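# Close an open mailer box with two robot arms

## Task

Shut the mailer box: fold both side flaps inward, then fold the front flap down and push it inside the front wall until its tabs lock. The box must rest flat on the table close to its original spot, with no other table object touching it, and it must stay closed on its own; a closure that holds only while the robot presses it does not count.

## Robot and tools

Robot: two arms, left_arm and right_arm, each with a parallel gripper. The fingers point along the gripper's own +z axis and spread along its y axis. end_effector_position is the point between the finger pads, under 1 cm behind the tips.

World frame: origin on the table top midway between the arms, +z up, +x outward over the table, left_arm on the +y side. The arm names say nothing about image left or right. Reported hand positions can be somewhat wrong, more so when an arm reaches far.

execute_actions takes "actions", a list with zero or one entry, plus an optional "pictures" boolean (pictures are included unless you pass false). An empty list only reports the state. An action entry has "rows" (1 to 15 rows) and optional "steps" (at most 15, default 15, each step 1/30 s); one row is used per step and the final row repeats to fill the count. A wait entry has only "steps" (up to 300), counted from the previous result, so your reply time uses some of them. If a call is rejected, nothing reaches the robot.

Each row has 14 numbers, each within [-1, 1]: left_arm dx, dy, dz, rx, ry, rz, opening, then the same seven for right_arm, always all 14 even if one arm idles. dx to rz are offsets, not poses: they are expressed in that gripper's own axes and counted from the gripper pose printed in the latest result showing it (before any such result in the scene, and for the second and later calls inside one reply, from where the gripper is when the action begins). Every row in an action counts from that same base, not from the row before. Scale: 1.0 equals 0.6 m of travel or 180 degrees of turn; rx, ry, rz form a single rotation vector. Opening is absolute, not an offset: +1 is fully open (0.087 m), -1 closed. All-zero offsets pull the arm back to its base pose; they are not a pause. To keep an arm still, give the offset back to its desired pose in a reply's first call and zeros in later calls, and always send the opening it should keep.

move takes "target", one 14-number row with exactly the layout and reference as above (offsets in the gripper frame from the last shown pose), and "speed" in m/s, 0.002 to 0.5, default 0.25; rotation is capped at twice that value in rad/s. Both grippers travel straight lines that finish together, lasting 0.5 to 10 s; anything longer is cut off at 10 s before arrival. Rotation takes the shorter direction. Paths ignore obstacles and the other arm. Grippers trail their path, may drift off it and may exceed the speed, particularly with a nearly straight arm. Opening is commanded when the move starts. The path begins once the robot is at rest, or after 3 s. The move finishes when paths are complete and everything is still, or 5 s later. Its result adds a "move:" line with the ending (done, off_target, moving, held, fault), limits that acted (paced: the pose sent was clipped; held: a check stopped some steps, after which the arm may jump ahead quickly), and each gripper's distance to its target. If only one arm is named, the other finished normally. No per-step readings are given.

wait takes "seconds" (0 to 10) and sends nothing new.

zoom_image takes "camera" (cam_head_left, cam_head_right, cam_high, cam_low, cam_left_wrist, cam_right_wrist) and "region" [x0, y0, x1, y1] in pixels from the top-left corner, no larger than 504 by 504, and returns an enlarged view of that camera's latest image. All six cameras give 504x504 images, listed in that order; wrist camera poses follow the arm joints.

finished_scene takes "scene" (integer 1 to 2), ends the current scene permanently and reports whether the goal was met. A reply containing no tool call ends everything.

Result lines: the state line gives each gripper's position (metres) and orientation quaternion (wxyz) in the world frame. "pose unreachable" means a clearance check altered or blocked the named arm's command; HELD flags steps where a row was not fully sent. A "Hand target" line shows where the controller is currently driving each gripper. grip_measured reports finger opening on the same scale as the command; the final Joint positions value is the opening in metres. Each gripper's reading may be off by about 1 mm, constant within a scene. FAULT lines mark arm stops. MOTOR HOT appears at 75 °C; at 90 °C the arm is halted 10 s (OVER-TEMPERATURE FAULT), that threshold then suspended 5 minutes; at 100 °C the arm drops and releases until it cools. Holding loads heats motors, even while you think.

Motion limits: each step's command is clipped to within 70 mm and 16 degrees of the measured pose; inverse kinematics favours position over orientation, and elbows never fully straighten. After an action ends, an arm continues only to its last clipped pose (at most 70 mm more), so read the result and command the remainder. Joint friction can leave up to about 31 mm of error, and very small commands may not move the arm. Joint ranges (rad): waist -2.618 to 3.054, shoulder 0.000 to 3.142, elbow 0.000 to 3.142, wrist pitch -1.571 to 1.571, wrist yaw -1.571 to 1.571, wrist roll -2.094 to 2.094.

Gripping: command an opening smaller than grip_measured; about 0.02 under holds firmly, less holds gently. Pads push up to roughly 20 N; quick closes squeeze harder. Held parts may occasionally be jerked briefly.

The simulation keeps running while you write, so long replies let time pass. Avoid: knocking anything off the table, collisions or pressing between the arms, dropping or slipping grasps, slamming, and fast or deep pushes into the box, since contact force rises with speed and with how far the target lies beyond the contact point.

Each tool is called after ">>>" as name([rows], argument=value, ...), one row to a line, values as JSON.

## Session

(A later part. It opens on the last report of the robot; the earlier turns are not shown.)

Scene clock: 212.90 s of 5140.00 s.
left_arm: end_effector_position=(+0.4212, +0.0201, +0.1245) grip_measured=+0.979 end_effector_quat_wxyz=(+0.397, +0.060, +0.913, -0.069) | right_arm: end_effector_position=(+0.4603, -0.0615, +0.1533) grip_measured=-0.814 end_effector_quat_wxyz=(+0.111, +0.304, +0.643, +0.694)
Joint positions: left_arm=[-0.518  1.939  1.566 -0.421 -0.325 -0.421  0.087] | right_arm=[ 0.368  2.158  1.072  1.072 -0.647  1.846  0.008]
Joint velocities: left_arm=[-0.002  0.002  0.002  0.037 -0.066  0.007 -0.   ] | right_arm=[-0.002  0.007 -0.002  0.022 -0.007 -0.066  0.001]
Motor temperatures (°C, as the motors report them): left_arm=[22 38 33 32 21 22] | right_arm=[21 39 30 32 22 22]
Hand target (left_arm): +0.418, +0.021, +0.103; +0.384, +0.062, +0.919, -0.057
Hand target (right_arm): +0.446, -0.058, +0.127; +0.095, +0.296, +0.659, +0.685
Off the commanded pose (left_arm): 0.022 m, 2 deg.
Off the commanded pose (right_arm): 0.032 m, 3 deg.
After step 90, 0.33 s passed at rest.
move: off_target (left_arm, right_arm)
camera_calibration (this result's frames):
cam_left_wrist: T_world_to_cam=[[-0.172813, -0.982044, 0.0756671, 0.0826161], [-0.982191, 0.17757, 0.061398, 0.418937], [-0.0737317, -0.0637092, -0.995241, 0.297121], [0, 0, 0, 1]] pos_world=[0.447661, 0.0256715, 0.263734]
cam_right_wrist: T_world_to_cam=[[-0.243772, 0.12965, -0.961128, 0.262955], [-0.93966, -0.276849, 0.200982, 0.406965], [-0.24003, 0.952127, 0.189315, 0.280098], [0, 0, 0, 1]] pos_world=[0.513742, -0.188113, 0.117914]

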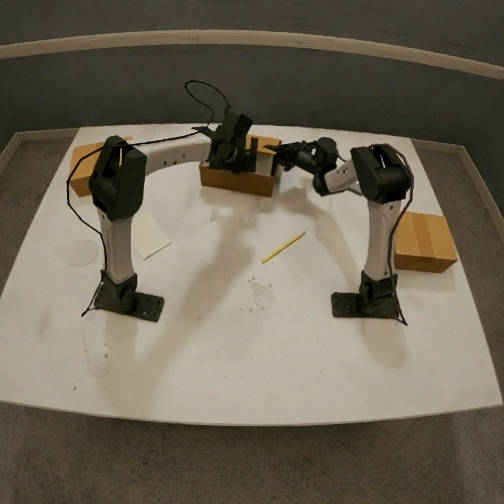

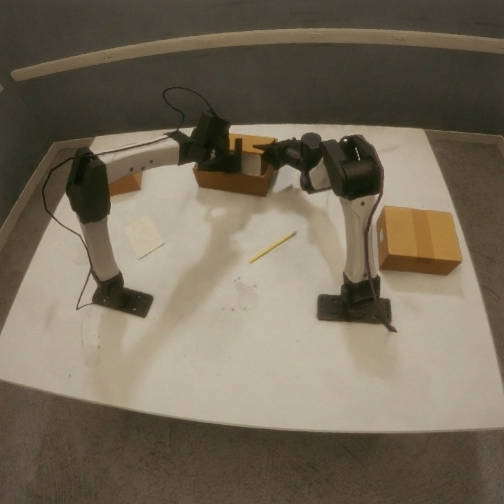

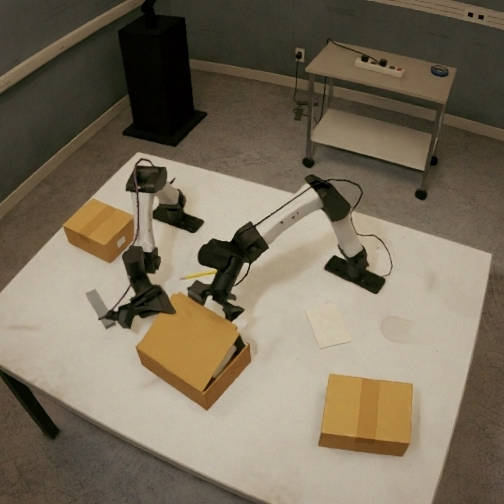

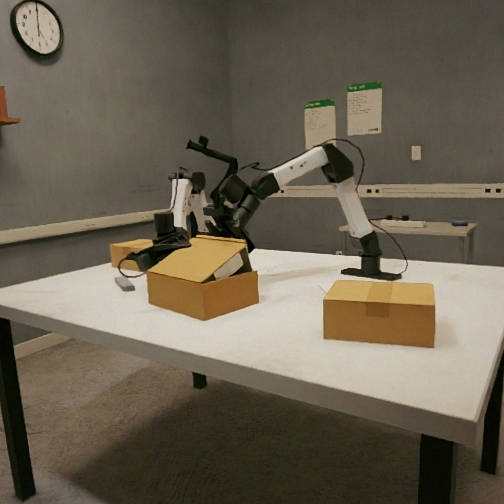

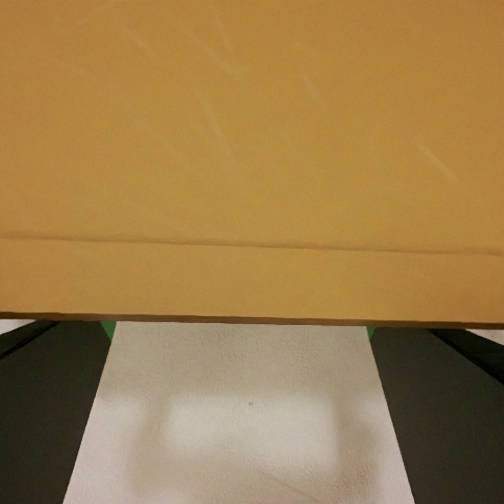

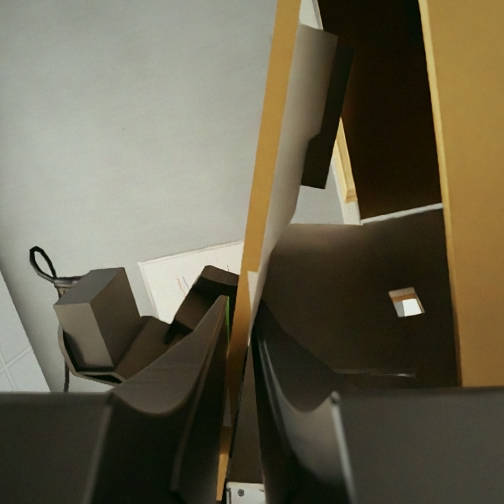

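>>> move(target=[-0.045,0,0.035,0.02,0,0.02,1, 0,0.025,0,0,0,0,-1], speed=0.02)

>>> move(target=[0,0,0,0,0,0,1, 0.006,-0.07,-0.01,0,0,0,-1], speed=0.02)

>>> zoom_image(camera="cam_head_left", region=[160, 100, 310, 250])

Scene clock: 219.40 s of 5140.00 s.
left_arm: end_effector_position=(+0.4367, +0.0171, +0.1285) grip_measured=+0.979 end_effector_quat_wxyz=(+0.380, +0.108, +0.915, -0.080) | right_arm: end_effector_position=(+0.4653, -0.0639, +0.1533) grip_measured=-0.845 end_effector_quat_wxyz=(+0.109, +0.329, +0.641, +0.685)
Joint positions: left_arm=[-0.48   1.999  1.679 -0.479 -0.228 -0.319  0.087] | right_arm=[ 0.368  2.14   1.072  1.022 -0.616  1.862  0.007]
Joint velocities: left_arm=[ 0.007  0.007  0.002 -0.051 -0.022  0.051 -0.001] | right_arm=[ 0.012 -0.007 -0.007 -0.007 -0.007  0.037 -0.002]
Motor temperatures (°C, as the motors report them): left_arm=[22 38 33 32 21 22] | right_arm=[21 39 29 32 22 22]
Hand target (left_arm): +0.454, +0.017, +0.130; +0.398, +0.102, +0.908, -0.084
Hand target (right_arm): +0.464, -0.064, +0.167; +0.111, +0.305, +0.642, +0.694
Off the commanded pose (left_arm): 0.018 m, 2 deg.
Off the commanded pose (right_arm): 0.014 m, 3 deg.
After step 90, 1.07 s passed at rest.
move: off_target (left_arm, right_arm)
camera_calibration (this result's frames):
cam_left_wrist: T_world_to_cam=[[-0.267451, -0.96157, 0.0620654, 0.124737], [-0.957912, 0.272299, 0.0908765, 0.418475], [-0.104285, -0.0351481, -0.993926, 0.314759], [0, 0, 0, 1]] pos_world=[0.467047, 0.0170565, 0.267076]
cam_right_wrist: T_world_to_cam=[[-0.280185, 0.136148, -0.950242, 0.280189], [-0.938545, -0.24671, 0.241388, 0.406181], [-0.20157, 0.959478, 0.196905, 0.26497], [0, 0, 0, 1]] pos_world=[0.513134, -0.192171, 0.116026]

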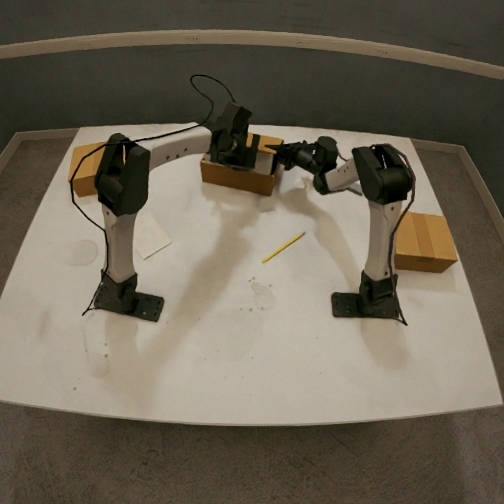

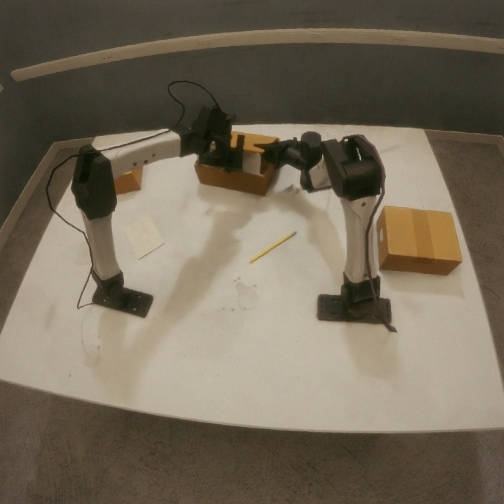

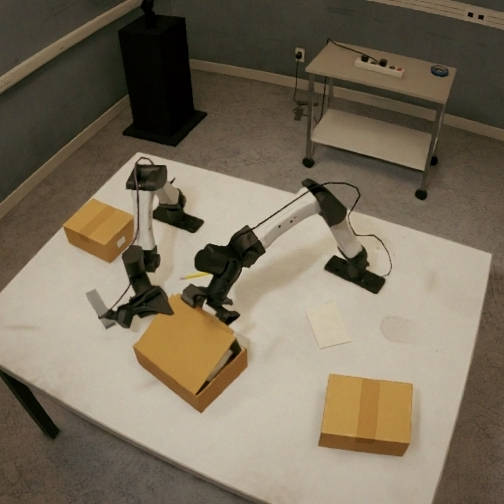

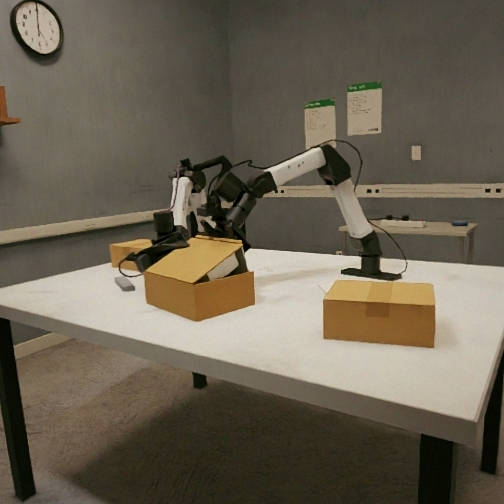

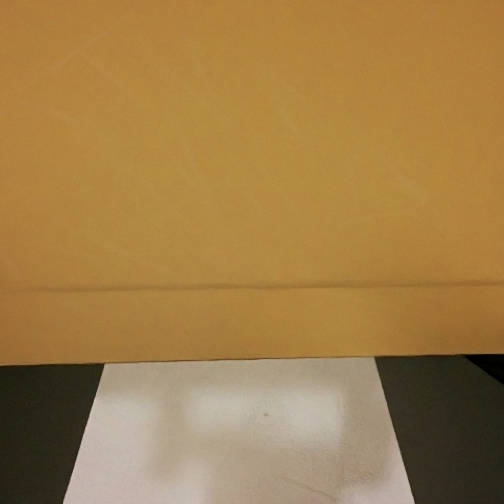

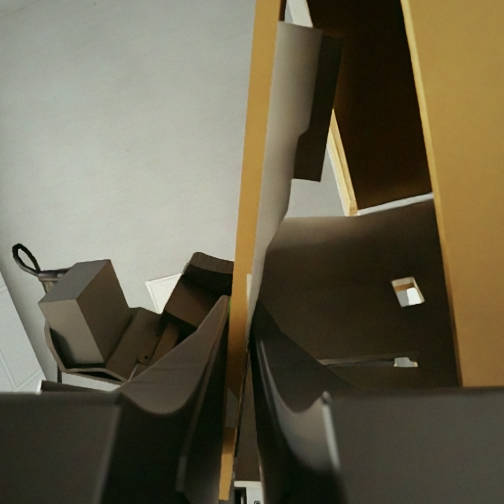

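Scene clock: 221.77 s of 5140.00 s.
left_arm: end_effector_position=(+0.4360, +0.0172, +0.1280) grip_measured=+0.979 end_effector_quat_wxyz=(+0.379, +0.109, +0.916, -0.080) | right_arm: end_effector_position=(+0.4648, -0.0657, +0.1535) grip_measured=-0.790 end_effector_quat_wxyz=(+0.134, +0.329, +0.615, +0.705)
Joint positions: left_arm=[-0.48   1.999  1.679 -0.482 -0.226 -0.319  0.087] | right_arm=[ 0.379  2.173  1.033  1.174 -0.557  1.892  0.009]
Joint velocities: left_arm=[-0.002  0.002  0.017  0.007 -0.022 -0.11  -0.001] | right_arm=[-0.012  0.007 -0.022 -0.022  0.037  0.022  0.   ]
Motor temperatures (°C, as the motors report them): left_arm=[22 39 33 32 21 22] | right_arm=[21 38 29 32 22 22]
Hand target (left_arm): +0.437, +0.017, +0.129; +0.380, +0.108, +0.915, -0.080
Hand target (right_arm): +0.447, -0.060, +0.117; +0.108, +0.329, +0.640, +0.685
Off the commanded pose (left_arm): 0.001 m, 0 deg.
Off the commanded pose (right_arm): 0.043 m, 5 deg.
move: off_target (right_arm)
camera_calibration (this result's frames):
cam_left_wrist: T_world_to_cam=[[-0.268507, -0.961275, 0.0620788, 0.125161], [-0.957219, 0.273481, 0.0945564, 0.416988], [-0.107872, -0.0340339, -0.993582, 0.31566], [0, 0, 0, 1]] pos_world=[0.466807, 0.0170194, 0.266435]
cam_right_wrist: T_world_to_cam=[[-0.223235, 0.189487, -0.95617, 0.258435], [-0.960349, -0.210829, 0.182431, 0.426764], [-0.16702, 0.958982, 0.229038, 0.245555], [0, 0, 0, 1]] pos_world=[0.508547, -0.194479, 0.113011]

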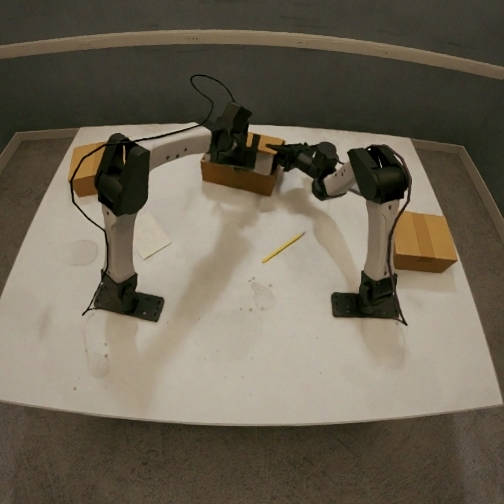

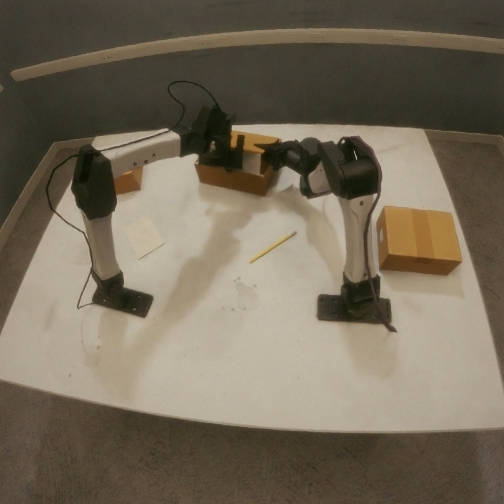

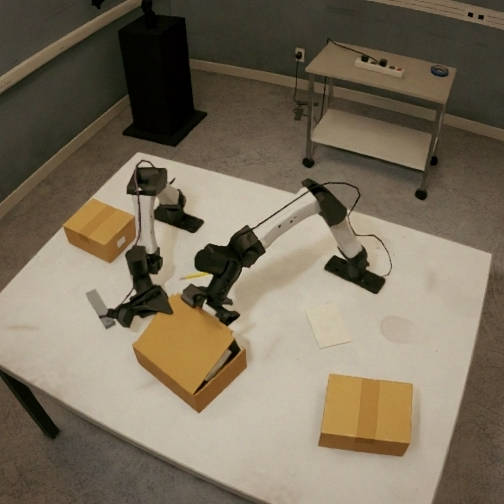

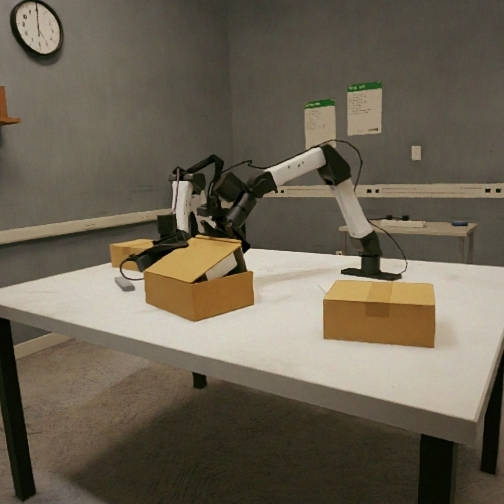

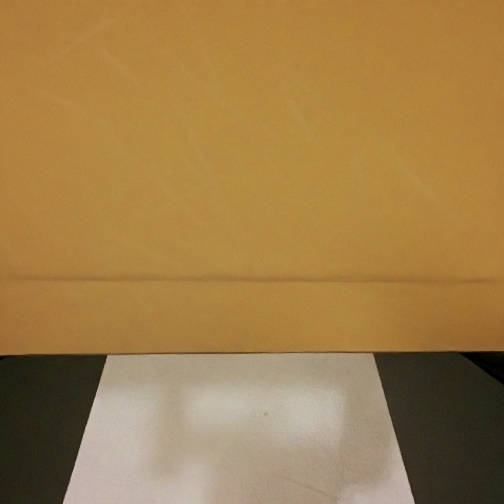

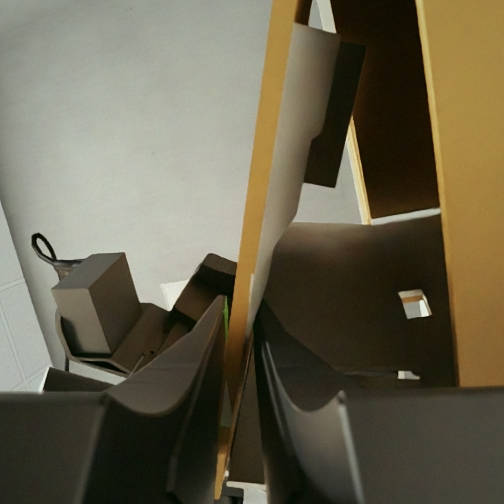

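Region (160, 100, 310, 250) of cam_head_left's 504x504 image, scaled by 3.360, with more detail than that image has.

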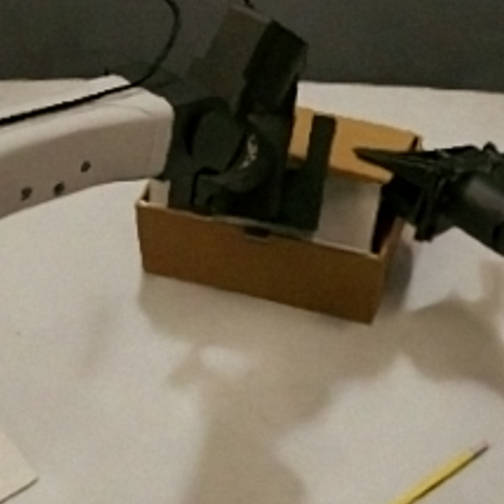

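>>> move(target=[0,0,0,0,0,0,1, -0.01,0.07,0,0.01,0,0.03,-1], speed=0.03)

>>> move(target=[-0.015,0.1,0.01,0,0,0,1, 0,0,0,0,0,0,-1], speed=0.03)

>>> zoom_image(camera="cam_head_left", region=[160, 100, 310, 250])

Scene clock: 226.17 s of 5140.00 s.
left_arm: end_effector_position=(+0.4354, +0.0163, +0.1278) grip_measured=+0.979 end_effector_quat_wxyz=(+0.377, +0.110, +0.916, -0.083) | right_arm: end_effector_position=(+0.4663, -0.0682, +0.1567) grip_measured=-0.859 end_effector_quat_wxyz=(+0.079, +0.364, +0.635, +0.677)
Joint positions: left_arm=[-0.48   1.999  1.679 -0.482 -0.22  -0.319  0.087] | right_arm=[ 0.36   2.109  1.069  0.953 -0.617  1.924  0.006]
Joint velocities: left_arm=[-0.012 -0.002  0.017 -0.022  0.037 -0.007 -0.001] | right_arm=[-0.037 -0.027 -0.017 -0.022 -0.037  0.037 -0.001]
Motor temperatures (°C, as the motors report them): left_arm=[22 40 33 32 21 22] | right_arm=[21 38 29 32 22 22]
Hand target (left_arm): +0.436, +0.017, +0.128; +0.379, +0.109, +0.916, -0.080
Hand target (right_arm): +0.477, -0.079, +0.191; +0.095, +0.359, +0.610, +0.700
Off the commanded pose (left_arm): 0.001 m, 0 deg.
Off the commanded pose (right_arm): 0.038 m, 4 deg.
move: off_target (right_arm)
camera_calibration (this result's frames):
cam_left_wrist: T_world_to_cam=[[-0.272659, -0.959816, 0.0664099, 0.125308], [-0.955707, 0.278149, 0.0962197, 0.415757], [-0.110825, -0.0372332, -0.993142, 0.316724], [0, 0, 0, 1]] pos_world=[0.466609, 0.0164228, 0.266226]
cam_right_wrist: T_world_to_cam=[[-0.362108, 0.161362, -0.918063, 0.319124], [-0.915975, -0.244204, 0.318363, 0.38284], [-0.172823, 0.956204, 0.236232, 0.248841], [0, 0, 0, 1]] pos_world=[0.509235, -0.195946, 0.11231]

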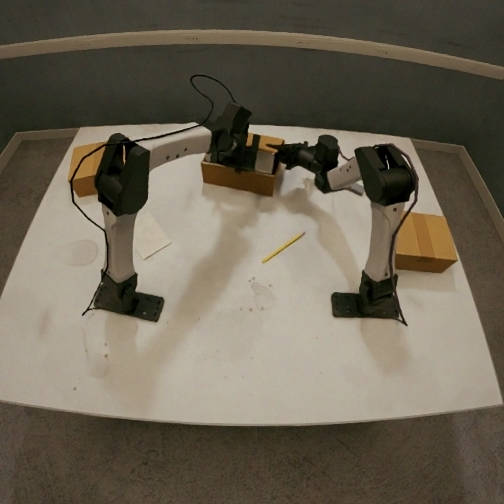

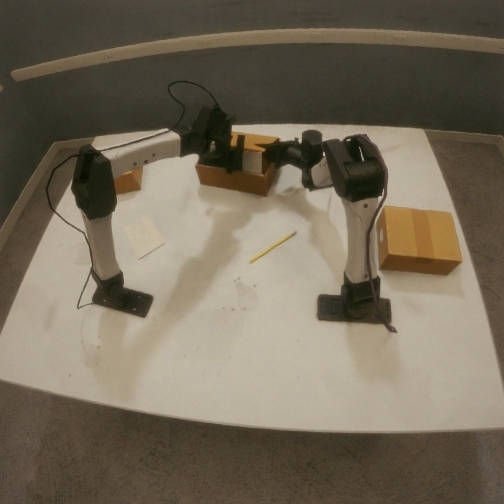

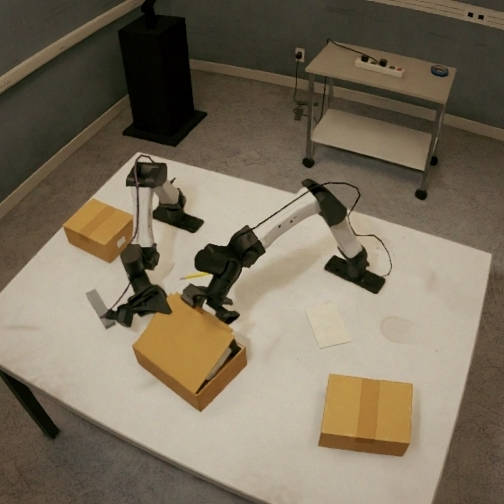

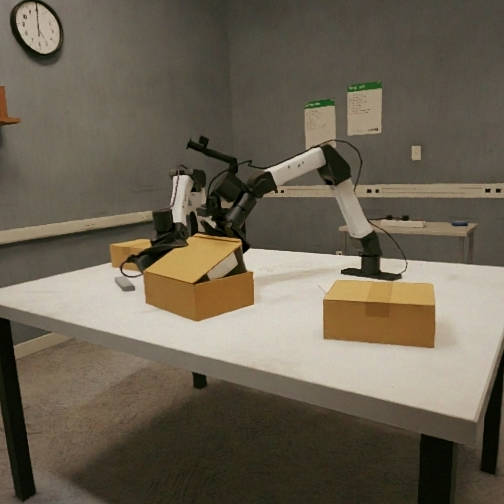

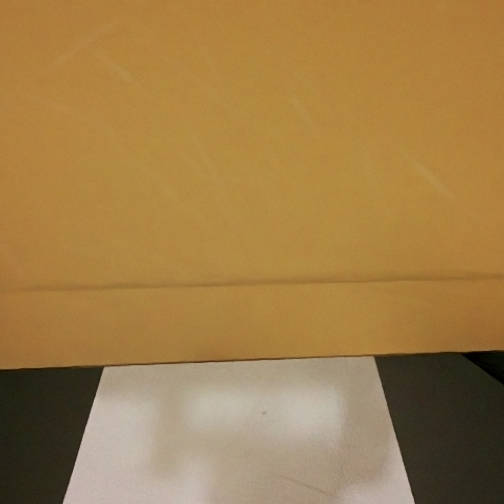

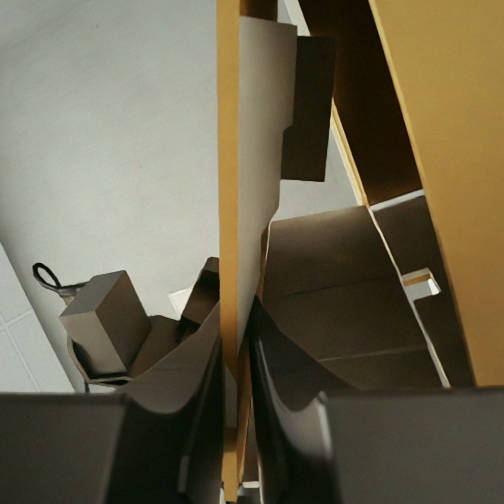

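Scene clock: 228.47 s of 5140.00 s.
left_arm: end_effector_position=(+0.4520, +0.0611, +0.1282) grip_measured=+0.979 end_effector_quat_wxyz=(+0.367, +0.119, +0.918, -0.089) | right_arm: end_effector_position=(+0.4671, -0.0666, +0.1543) grip_measured=-0.880 end_effector_quat_wxyz=(+0.089, +0.363, +0.638, +0.673)
Joint positions: left_arm=[-0.361  1.962  1.635 -0.475 -0.113 -0.225  0.087] | right_arm=[ 0.366  2.109  1.069  0.946 -0.599  1.903  0.005]
Joint velocities: left_arm=[ 0.002 -0.007  0.007 -0.095  0.007 -0.081 -0.   ] | right_arm=[-0.007 -0.012 -0.022  0.022 -0.022 -0.051 -0.   ]
Motor temperatures (°C, as the motors report them): left_arm=[22 40 33 32 21 22] | right_arm=[21 38 29 32 22 22]
Hand target (left_arm): +0.461, +0.072, +0.126; +0.378, +0.111, +0.915, -0.081
Hand target (right_arm): +0.466, -0.068, +0.157; +0.080, +0.364, +0.635, +0.677
Off the commanded pose (left_arm): 0.014 m, 2 deg.
Off the commanded pose (right_arm): 0.003 m, 1 deg.
move: off_target (left_arm)
camera_calibration (this result's frames):
cam_left_wrist: T_world_to_cam=[[-0.292782, -0.953306, 0.0740676, 0.180552], [-0.947095, 0.299781, 0.114637, 0.411543], [-0.131489, -0.0365853, -0.990642, 0.329606], [0, 0, 0, 1]] pos_world=[0.485972, 0.0608067, 0.26597]
cam_right_wrist: T_world_to_cam=[[-0.35063, 0.150045, -0.924416, 0.311854], [-0.921776, -0.229718, 0.312343, 0.389348], [-0.165489, 0.961622, 0.218854, 0.247613], [0, 0, 0, 1]] pos_world=[0.509214, -0.195462, 0.112482]

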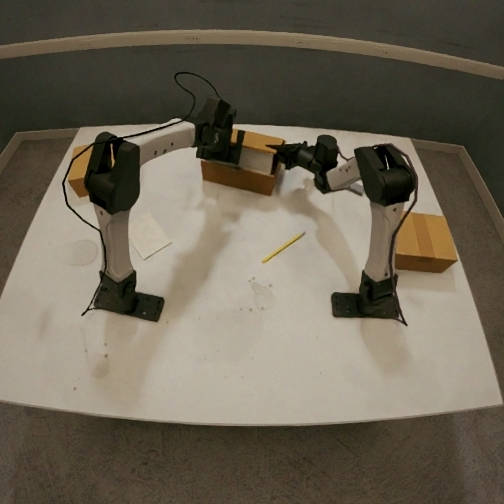

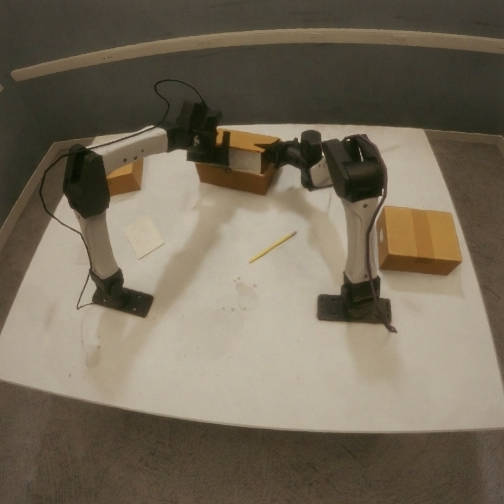

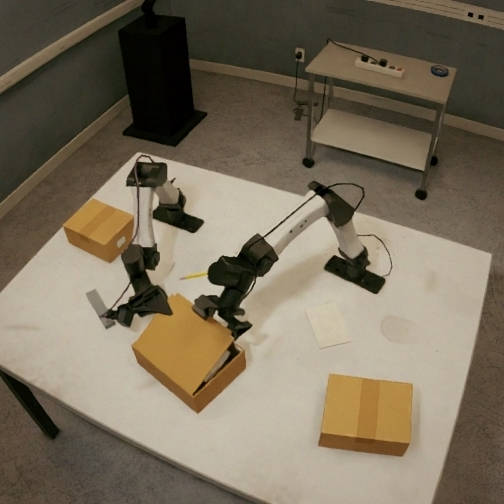

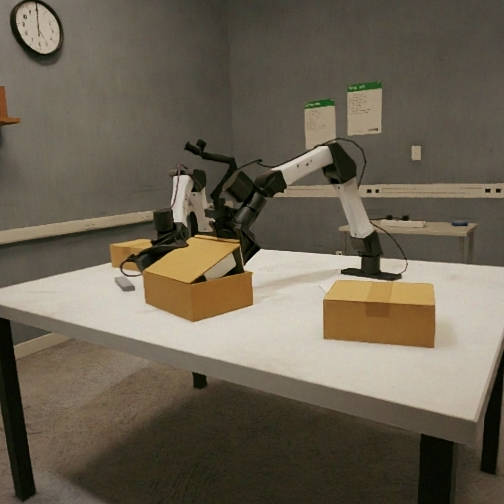

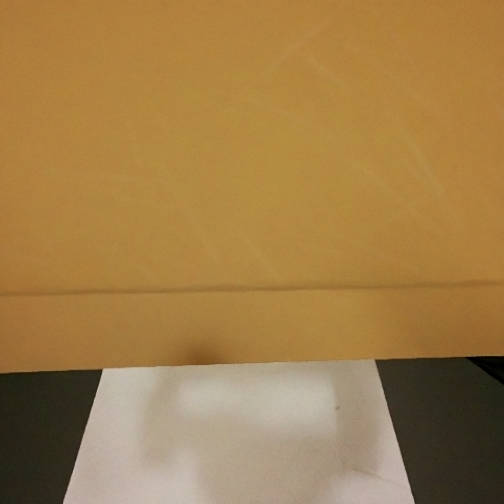

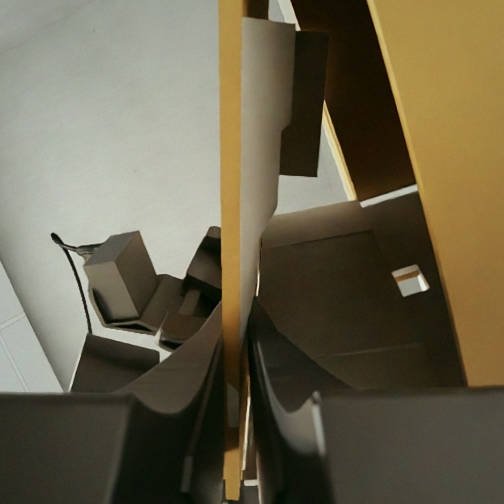

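Region (160, 100, 310, 250) of cam_head_left's 504x504 image, scaled by 3.360, with more detail than that image has.

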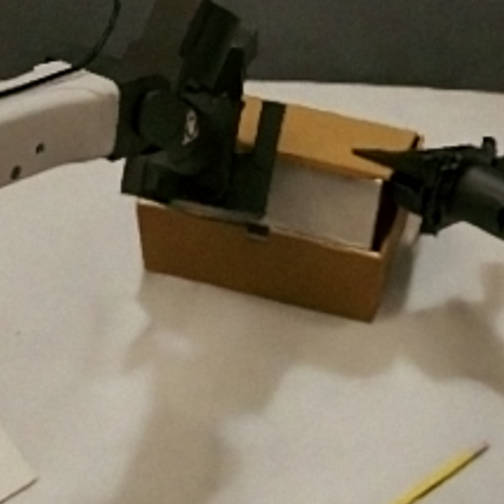

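>>> execute_actions(actions=[])

Scene clock: 236.40 s of 5140.00 s.
left_arm: end_effector_position=(+0.4521, +0.0611, +0.1283) grip_measured=+0.979 end_effector_quat_wxyz=(+0.368, +0.119, +0.918, -0.089) | right_arm: end_effector_position=(+0.4671, -0.0666, +0.1543) grip_measured=-0.880 end_effector_quat_wxyz=(+0.089, +0.363, +0.638, +0.673)
Joint positions: left_arm=[-0.361  1.962  1.635 -0.474 -0.113 -0.225  0.087] | right_arm=[ 0.366  2.109  1.069  0.946 -0.599  1.903  0.005]
Joint velocities: left_arm=[-0.012 -0.007 -0.012 -0.051 -0.007  0.007  0.   ] | right_arm=[-0.002 -0.027 -0.002 -0.022 -0.095 -0.051 -0.   ]
Motor temperatures (°C, as the motors report them): left_arm=[22 41 33 33 21 22] | right_arm=[21 39 29 32 22 22]
Hand target (left_arm): +0.461, +0.072, +0.126; +0.378, +0.111, +0.915, -0.081
Hand target (right_arm): +0.466, -0.068, +0.157; +0.080, +0.364, +0.635, +0.677
Off the commanded pose (left_arm): 0.014 m, 2 deg.
Off the commanded pose (right_arm): 0.003 m, 1 deg.
Steps of this call (steps 1 to 90: nothing new was sent; then 4.93 s passed at rest). Readings (end_effector_position):
1: left_arm (+0.4521, +0.0611, +0.1283) | right_arm (+0.4671, -0.0666, +0.1543)
2: left_arm (+0.4521, +0.0611, +0.1283) | right_arm (+0.4671, -0.0666, +0.1543)
4: left_arm (+0.4521, +0.0611, +0.1283) | right_arm (+0.4671, -0.0666, +0.1543)
8: left_arm (+0.4521, +0.0611, +0.1283) | right_arm (+0.4671, -0.0666, +0.1543)
90: the state above
camera_calibration (this result's frames):
cam_left_wrist: T_world_to_cam=[[-0.293073, -0.953231, 0.073889, 0.180695], [-0.947062, 0.300033, 0.114252, 0.411633], [-0.131077, -0.0364934, -0.9907, 0.329483], [0, 0, 0, 1]] pos_world=[0.485986, 0.0607649, 0.266038]
cam_right_wrist: T_world_to_cam=[[-0.35063, 0.150045, -0.924416, 0.311854], [-0.921776, -0.229718, 0.312343, 0.389348], [-0.165489, 0.961622, 0.218854, 0.247613], [0, 0, 0, 1]] pos_world=[0.509214, -0.195462, 0.112482]

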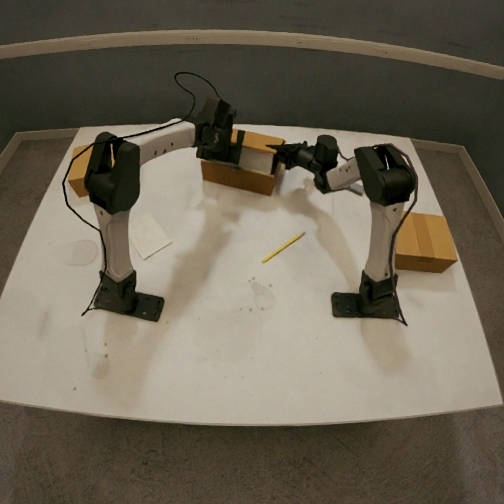

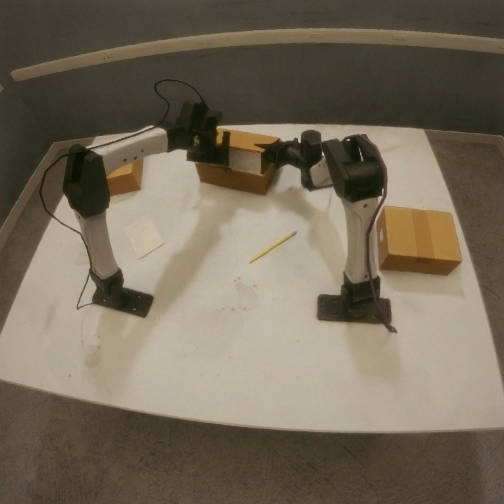

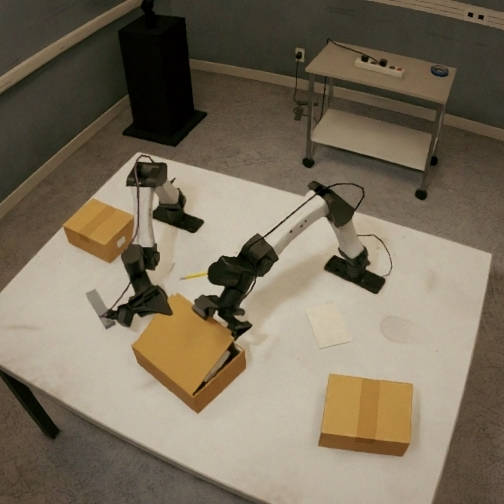

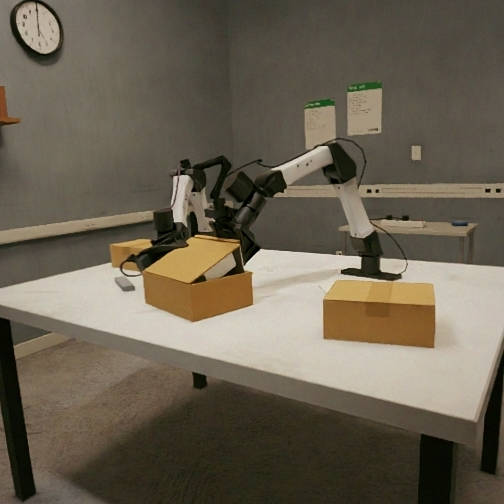

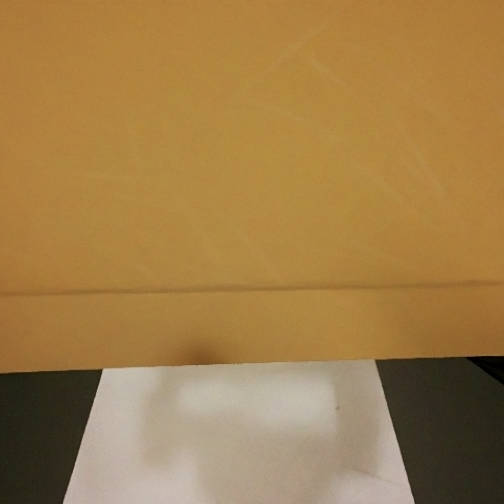

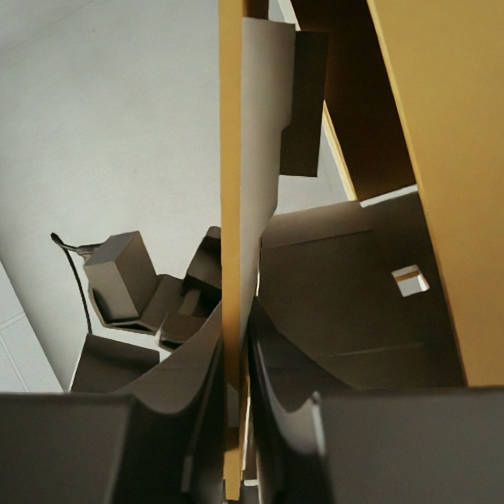

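>>> move(target=[0,0,0.01,0,0,0,1, 0.006,-0.05,-0.01,-0.02,0,-0.04,-1], speed=0.04)

>>> zoom_image(camera="cam_head_left", region=[160,90,340,220])

Scene clock: 240.00 s of 5140.00 s.
left_arm: end_effector_position=(+0.4519, +0.0608, +0.1283) grip_measured=+0.979 end_effector_quat_wxyz=(+0.367, +0.120, +0.918, -0.090) | right_arm: end_effector_position=(+0.4643, -0.0684, +0.1538) grip_measured=-0.810 end_effector_quat_wxyz=(+0.145, +0.334, +0.620, +0.695)
Joint positions: left_arm=[-0.361  1.962  1.635 -0.474 -0.111 -0.225  0.087] | right_arm=[ 0.379  2.143  1.015  1.139 -0.535  1.865  0.008]
Joint velocities: left_arm=[-0.012  0.012  0.002 -0.007  0.007  0.066  0.   ] | right_arm=[-0.012  0.002 -0.007  0.007 -0.037  0.037  0.   ]
Motor temperatures (°C, as the motors report them): left_arm=[22 42 33 33 21 22] | right_arm=[21 38 29 33 22 22]
Hand target (left_arm): +0.456, +0.060, +0.124; +0.368, +0.120, +0.918, -0.089
Hand target (right_arm): +0.451, -0.064, +0.129; +0.142, +0.319, +0.639, +0.685
Off the commanded pose (left_arm): 0.006 m, 0 deg.
Off the commanded pose (right_arm): 0.029 m, 3 deg.
move: off_target (right_arm)
camera_calibration (this result's frames):
cam_left_wrist: T_world_to_cam=[[-0.294044, -0.952849, 0.0749532, 0.180712], [-0.94668, 0.301146, 0.114491, 0.411315], [-0.131665, -0.0372913, -0.990593, 0.329747], [0, 0, 0, 1]] pos_world=[0.485937, 0.0606225, 0.266008]
cam_right_wrist: T_world_to_cam=[[-0.220778, 0.170912, -0.960233, 0.257306], [-0.96445, -0.184861, 0.188844, 0.428321], [-0.145234, 0.967789, 0.205649, 0.242071], [0, 0, 0, 1]] pos_world=[0.505059, -0.19907, 0.116406]

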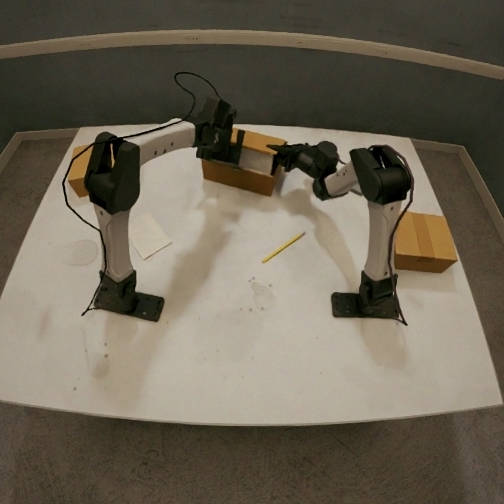

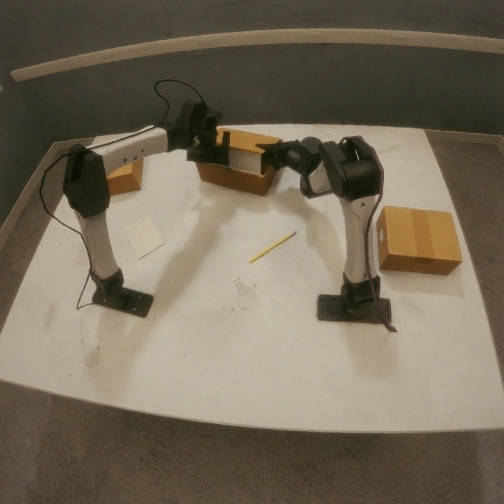

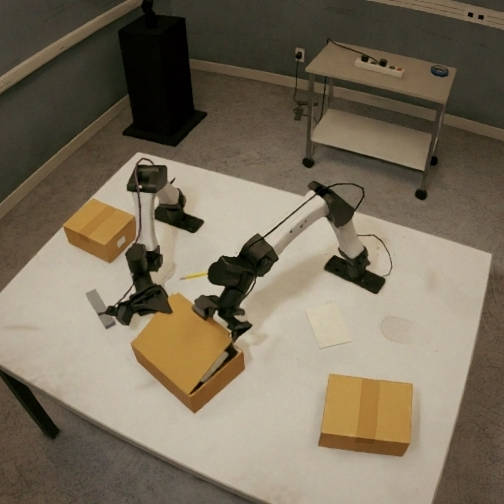

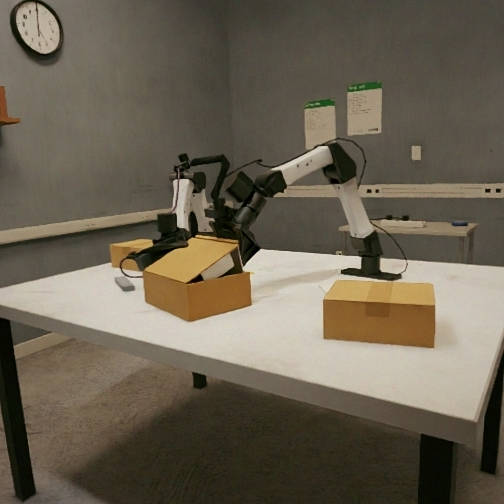

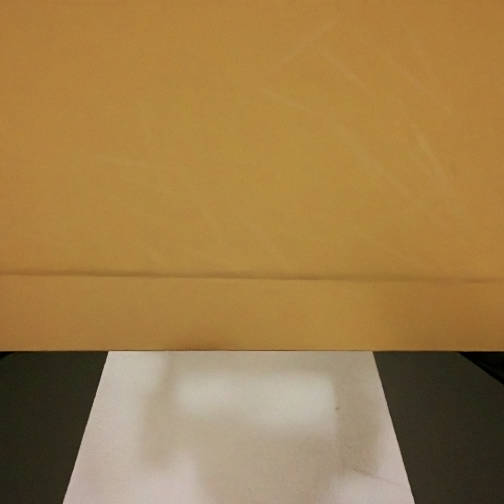

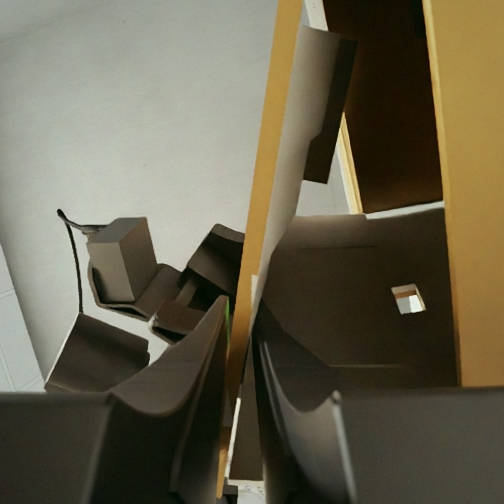

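Region (160, 90, 340, 220) of cam_head_left's 504x504 image, scaled by 2.800, with more detail than that image has.

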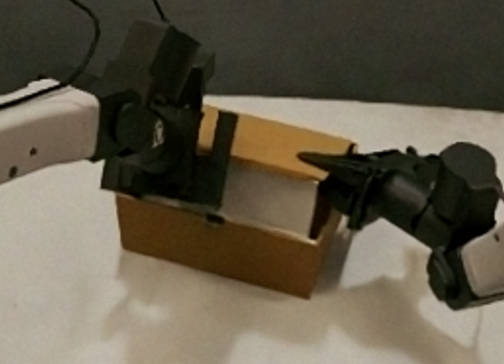

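>>> move(target=[0.04,0,0.04,0,0,0,1, 0.0,-0.06,0,0,0,0,-1], speed=0.04)

>>> zoom_image(camera="cam_head_left", region=[160,90,340,220])

Scene clock: 244.20 s of 5140.00 s.
left_arm: end_effector_position=(+0.4567, +0.0611, +0.1231) grip_measured=+0.979 end_effector_quat_wxyz=(+0.389, +0.115, +0.909, -0.092) | right_arm: end_effector_position=(+0.4656, -0.0668, +0.1540) grip_measured=-0.750 end_effector_quat_wxyz=(+0.160, +0.327, +0.599, +0.714)
Joint positions: left_arm=[-0.361  1.947  1.566 -0.375 -0.126 -0.224  0.087] | right_arm=[ 0.389  2.193  1.014  1.258 -0.506  1.888  0.011]
Joint velocities: left_arm=[ 0.002  0.007  0.002  0.051 -0.022 -0.095 -0.001] | right_arm=[-0.007  0.002  0.002 -0.007 -0.095  0.037  0.001]
Motor temperatures (°C, as the motors report them): left_arm=[22 42 33 33 21 22] | right_arm=[21 38 29 33 22 22]
Hand target (left_arm): +0.450, +0.059, +0.095; +0.367, +0.120, +0.918, -0.090
Hand target (right_arm): +0.456, -0.062, +0.121; +0.145, +0.334, +0.620, +0.695
Off the commanded pose (left_arm): 0.029 m, 3 deg.
Off the commanded pose (right_arm): 0.036 m, 4 deg.
After step 90, 0.03 s passed at rest.
move: off_target (left_arm, right_arm)
camera_calibration (this result's frames):
cam_left_wrist: T_world_to_cam=[[-0.287791, -0.954773, 0.0747295, 0.180062], [-0.953745, 0.292809, 0.0680752, 0.425751], [-0.0868778, -0.0516814, -0.994878, 0.306161], [0, 0, 0, 1]] pos_world=[0.484477, 0.0630777, 0.262153]
cam_right_wrist: T_world_to_cam=[[-0.172284, 0.212653, -0.96182, 0.238013], [-0.975372, -0.173345, 0.136386, 0.443812], [-0.137724, 0.961629, 0.23728, 0.231858], [0, 0, 0, 1]] pos_world=[0.50582, -0.196643, 0.113381]

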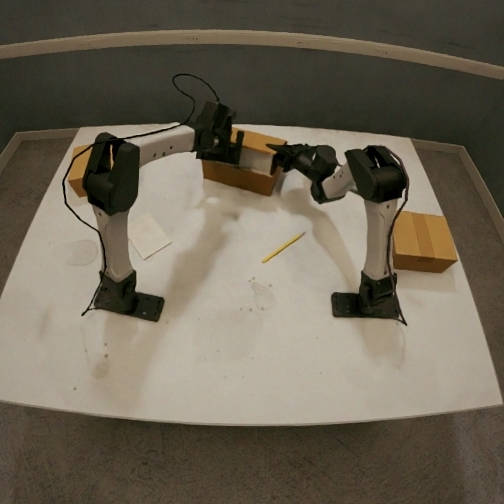

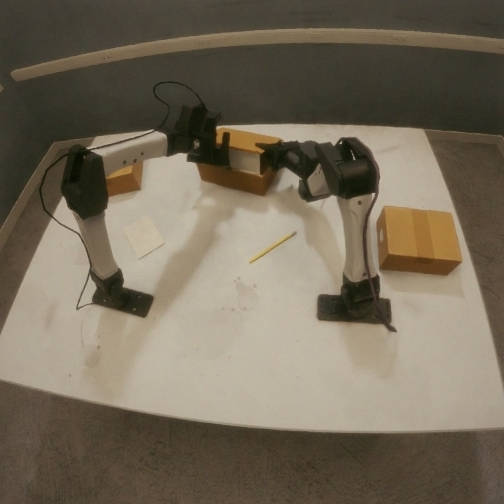

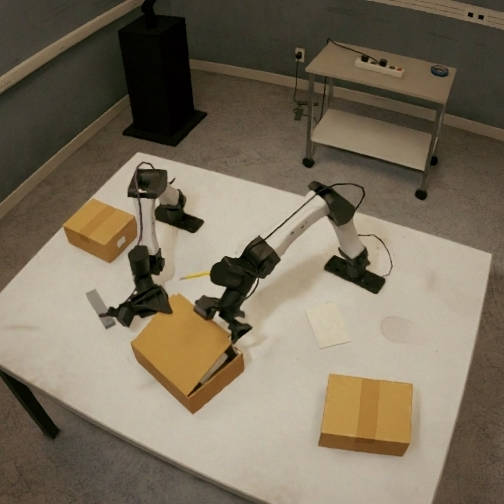

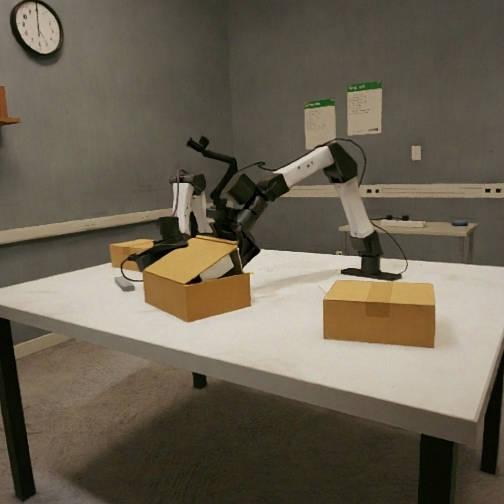

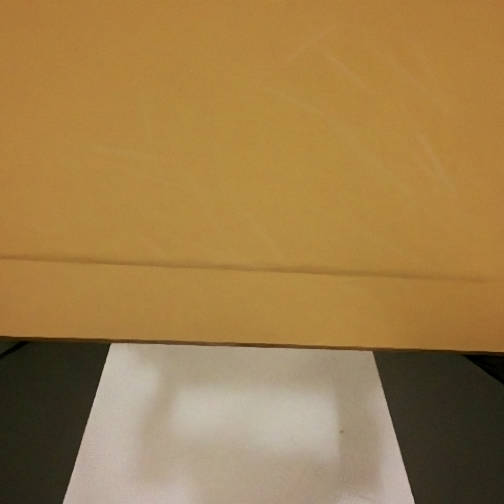

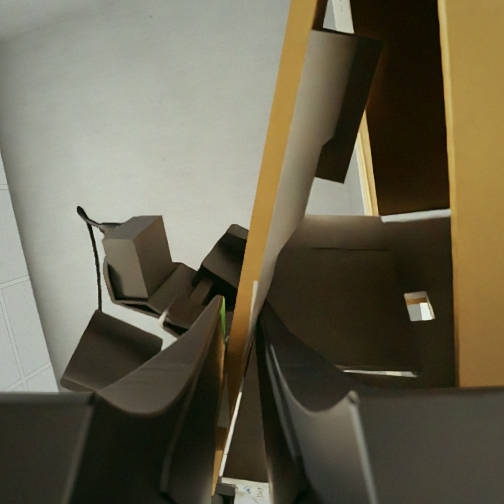

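Region (160, 90, 340, 220) of cam_head_left's 504x504 image, scaled by 2.800, with more detail than that image has.

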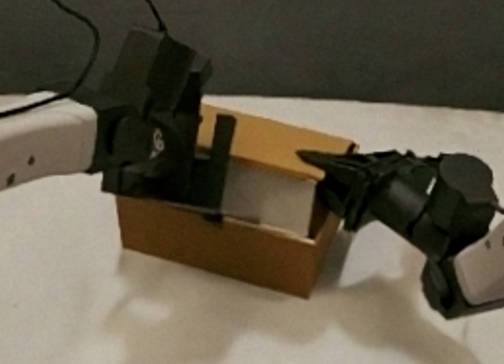

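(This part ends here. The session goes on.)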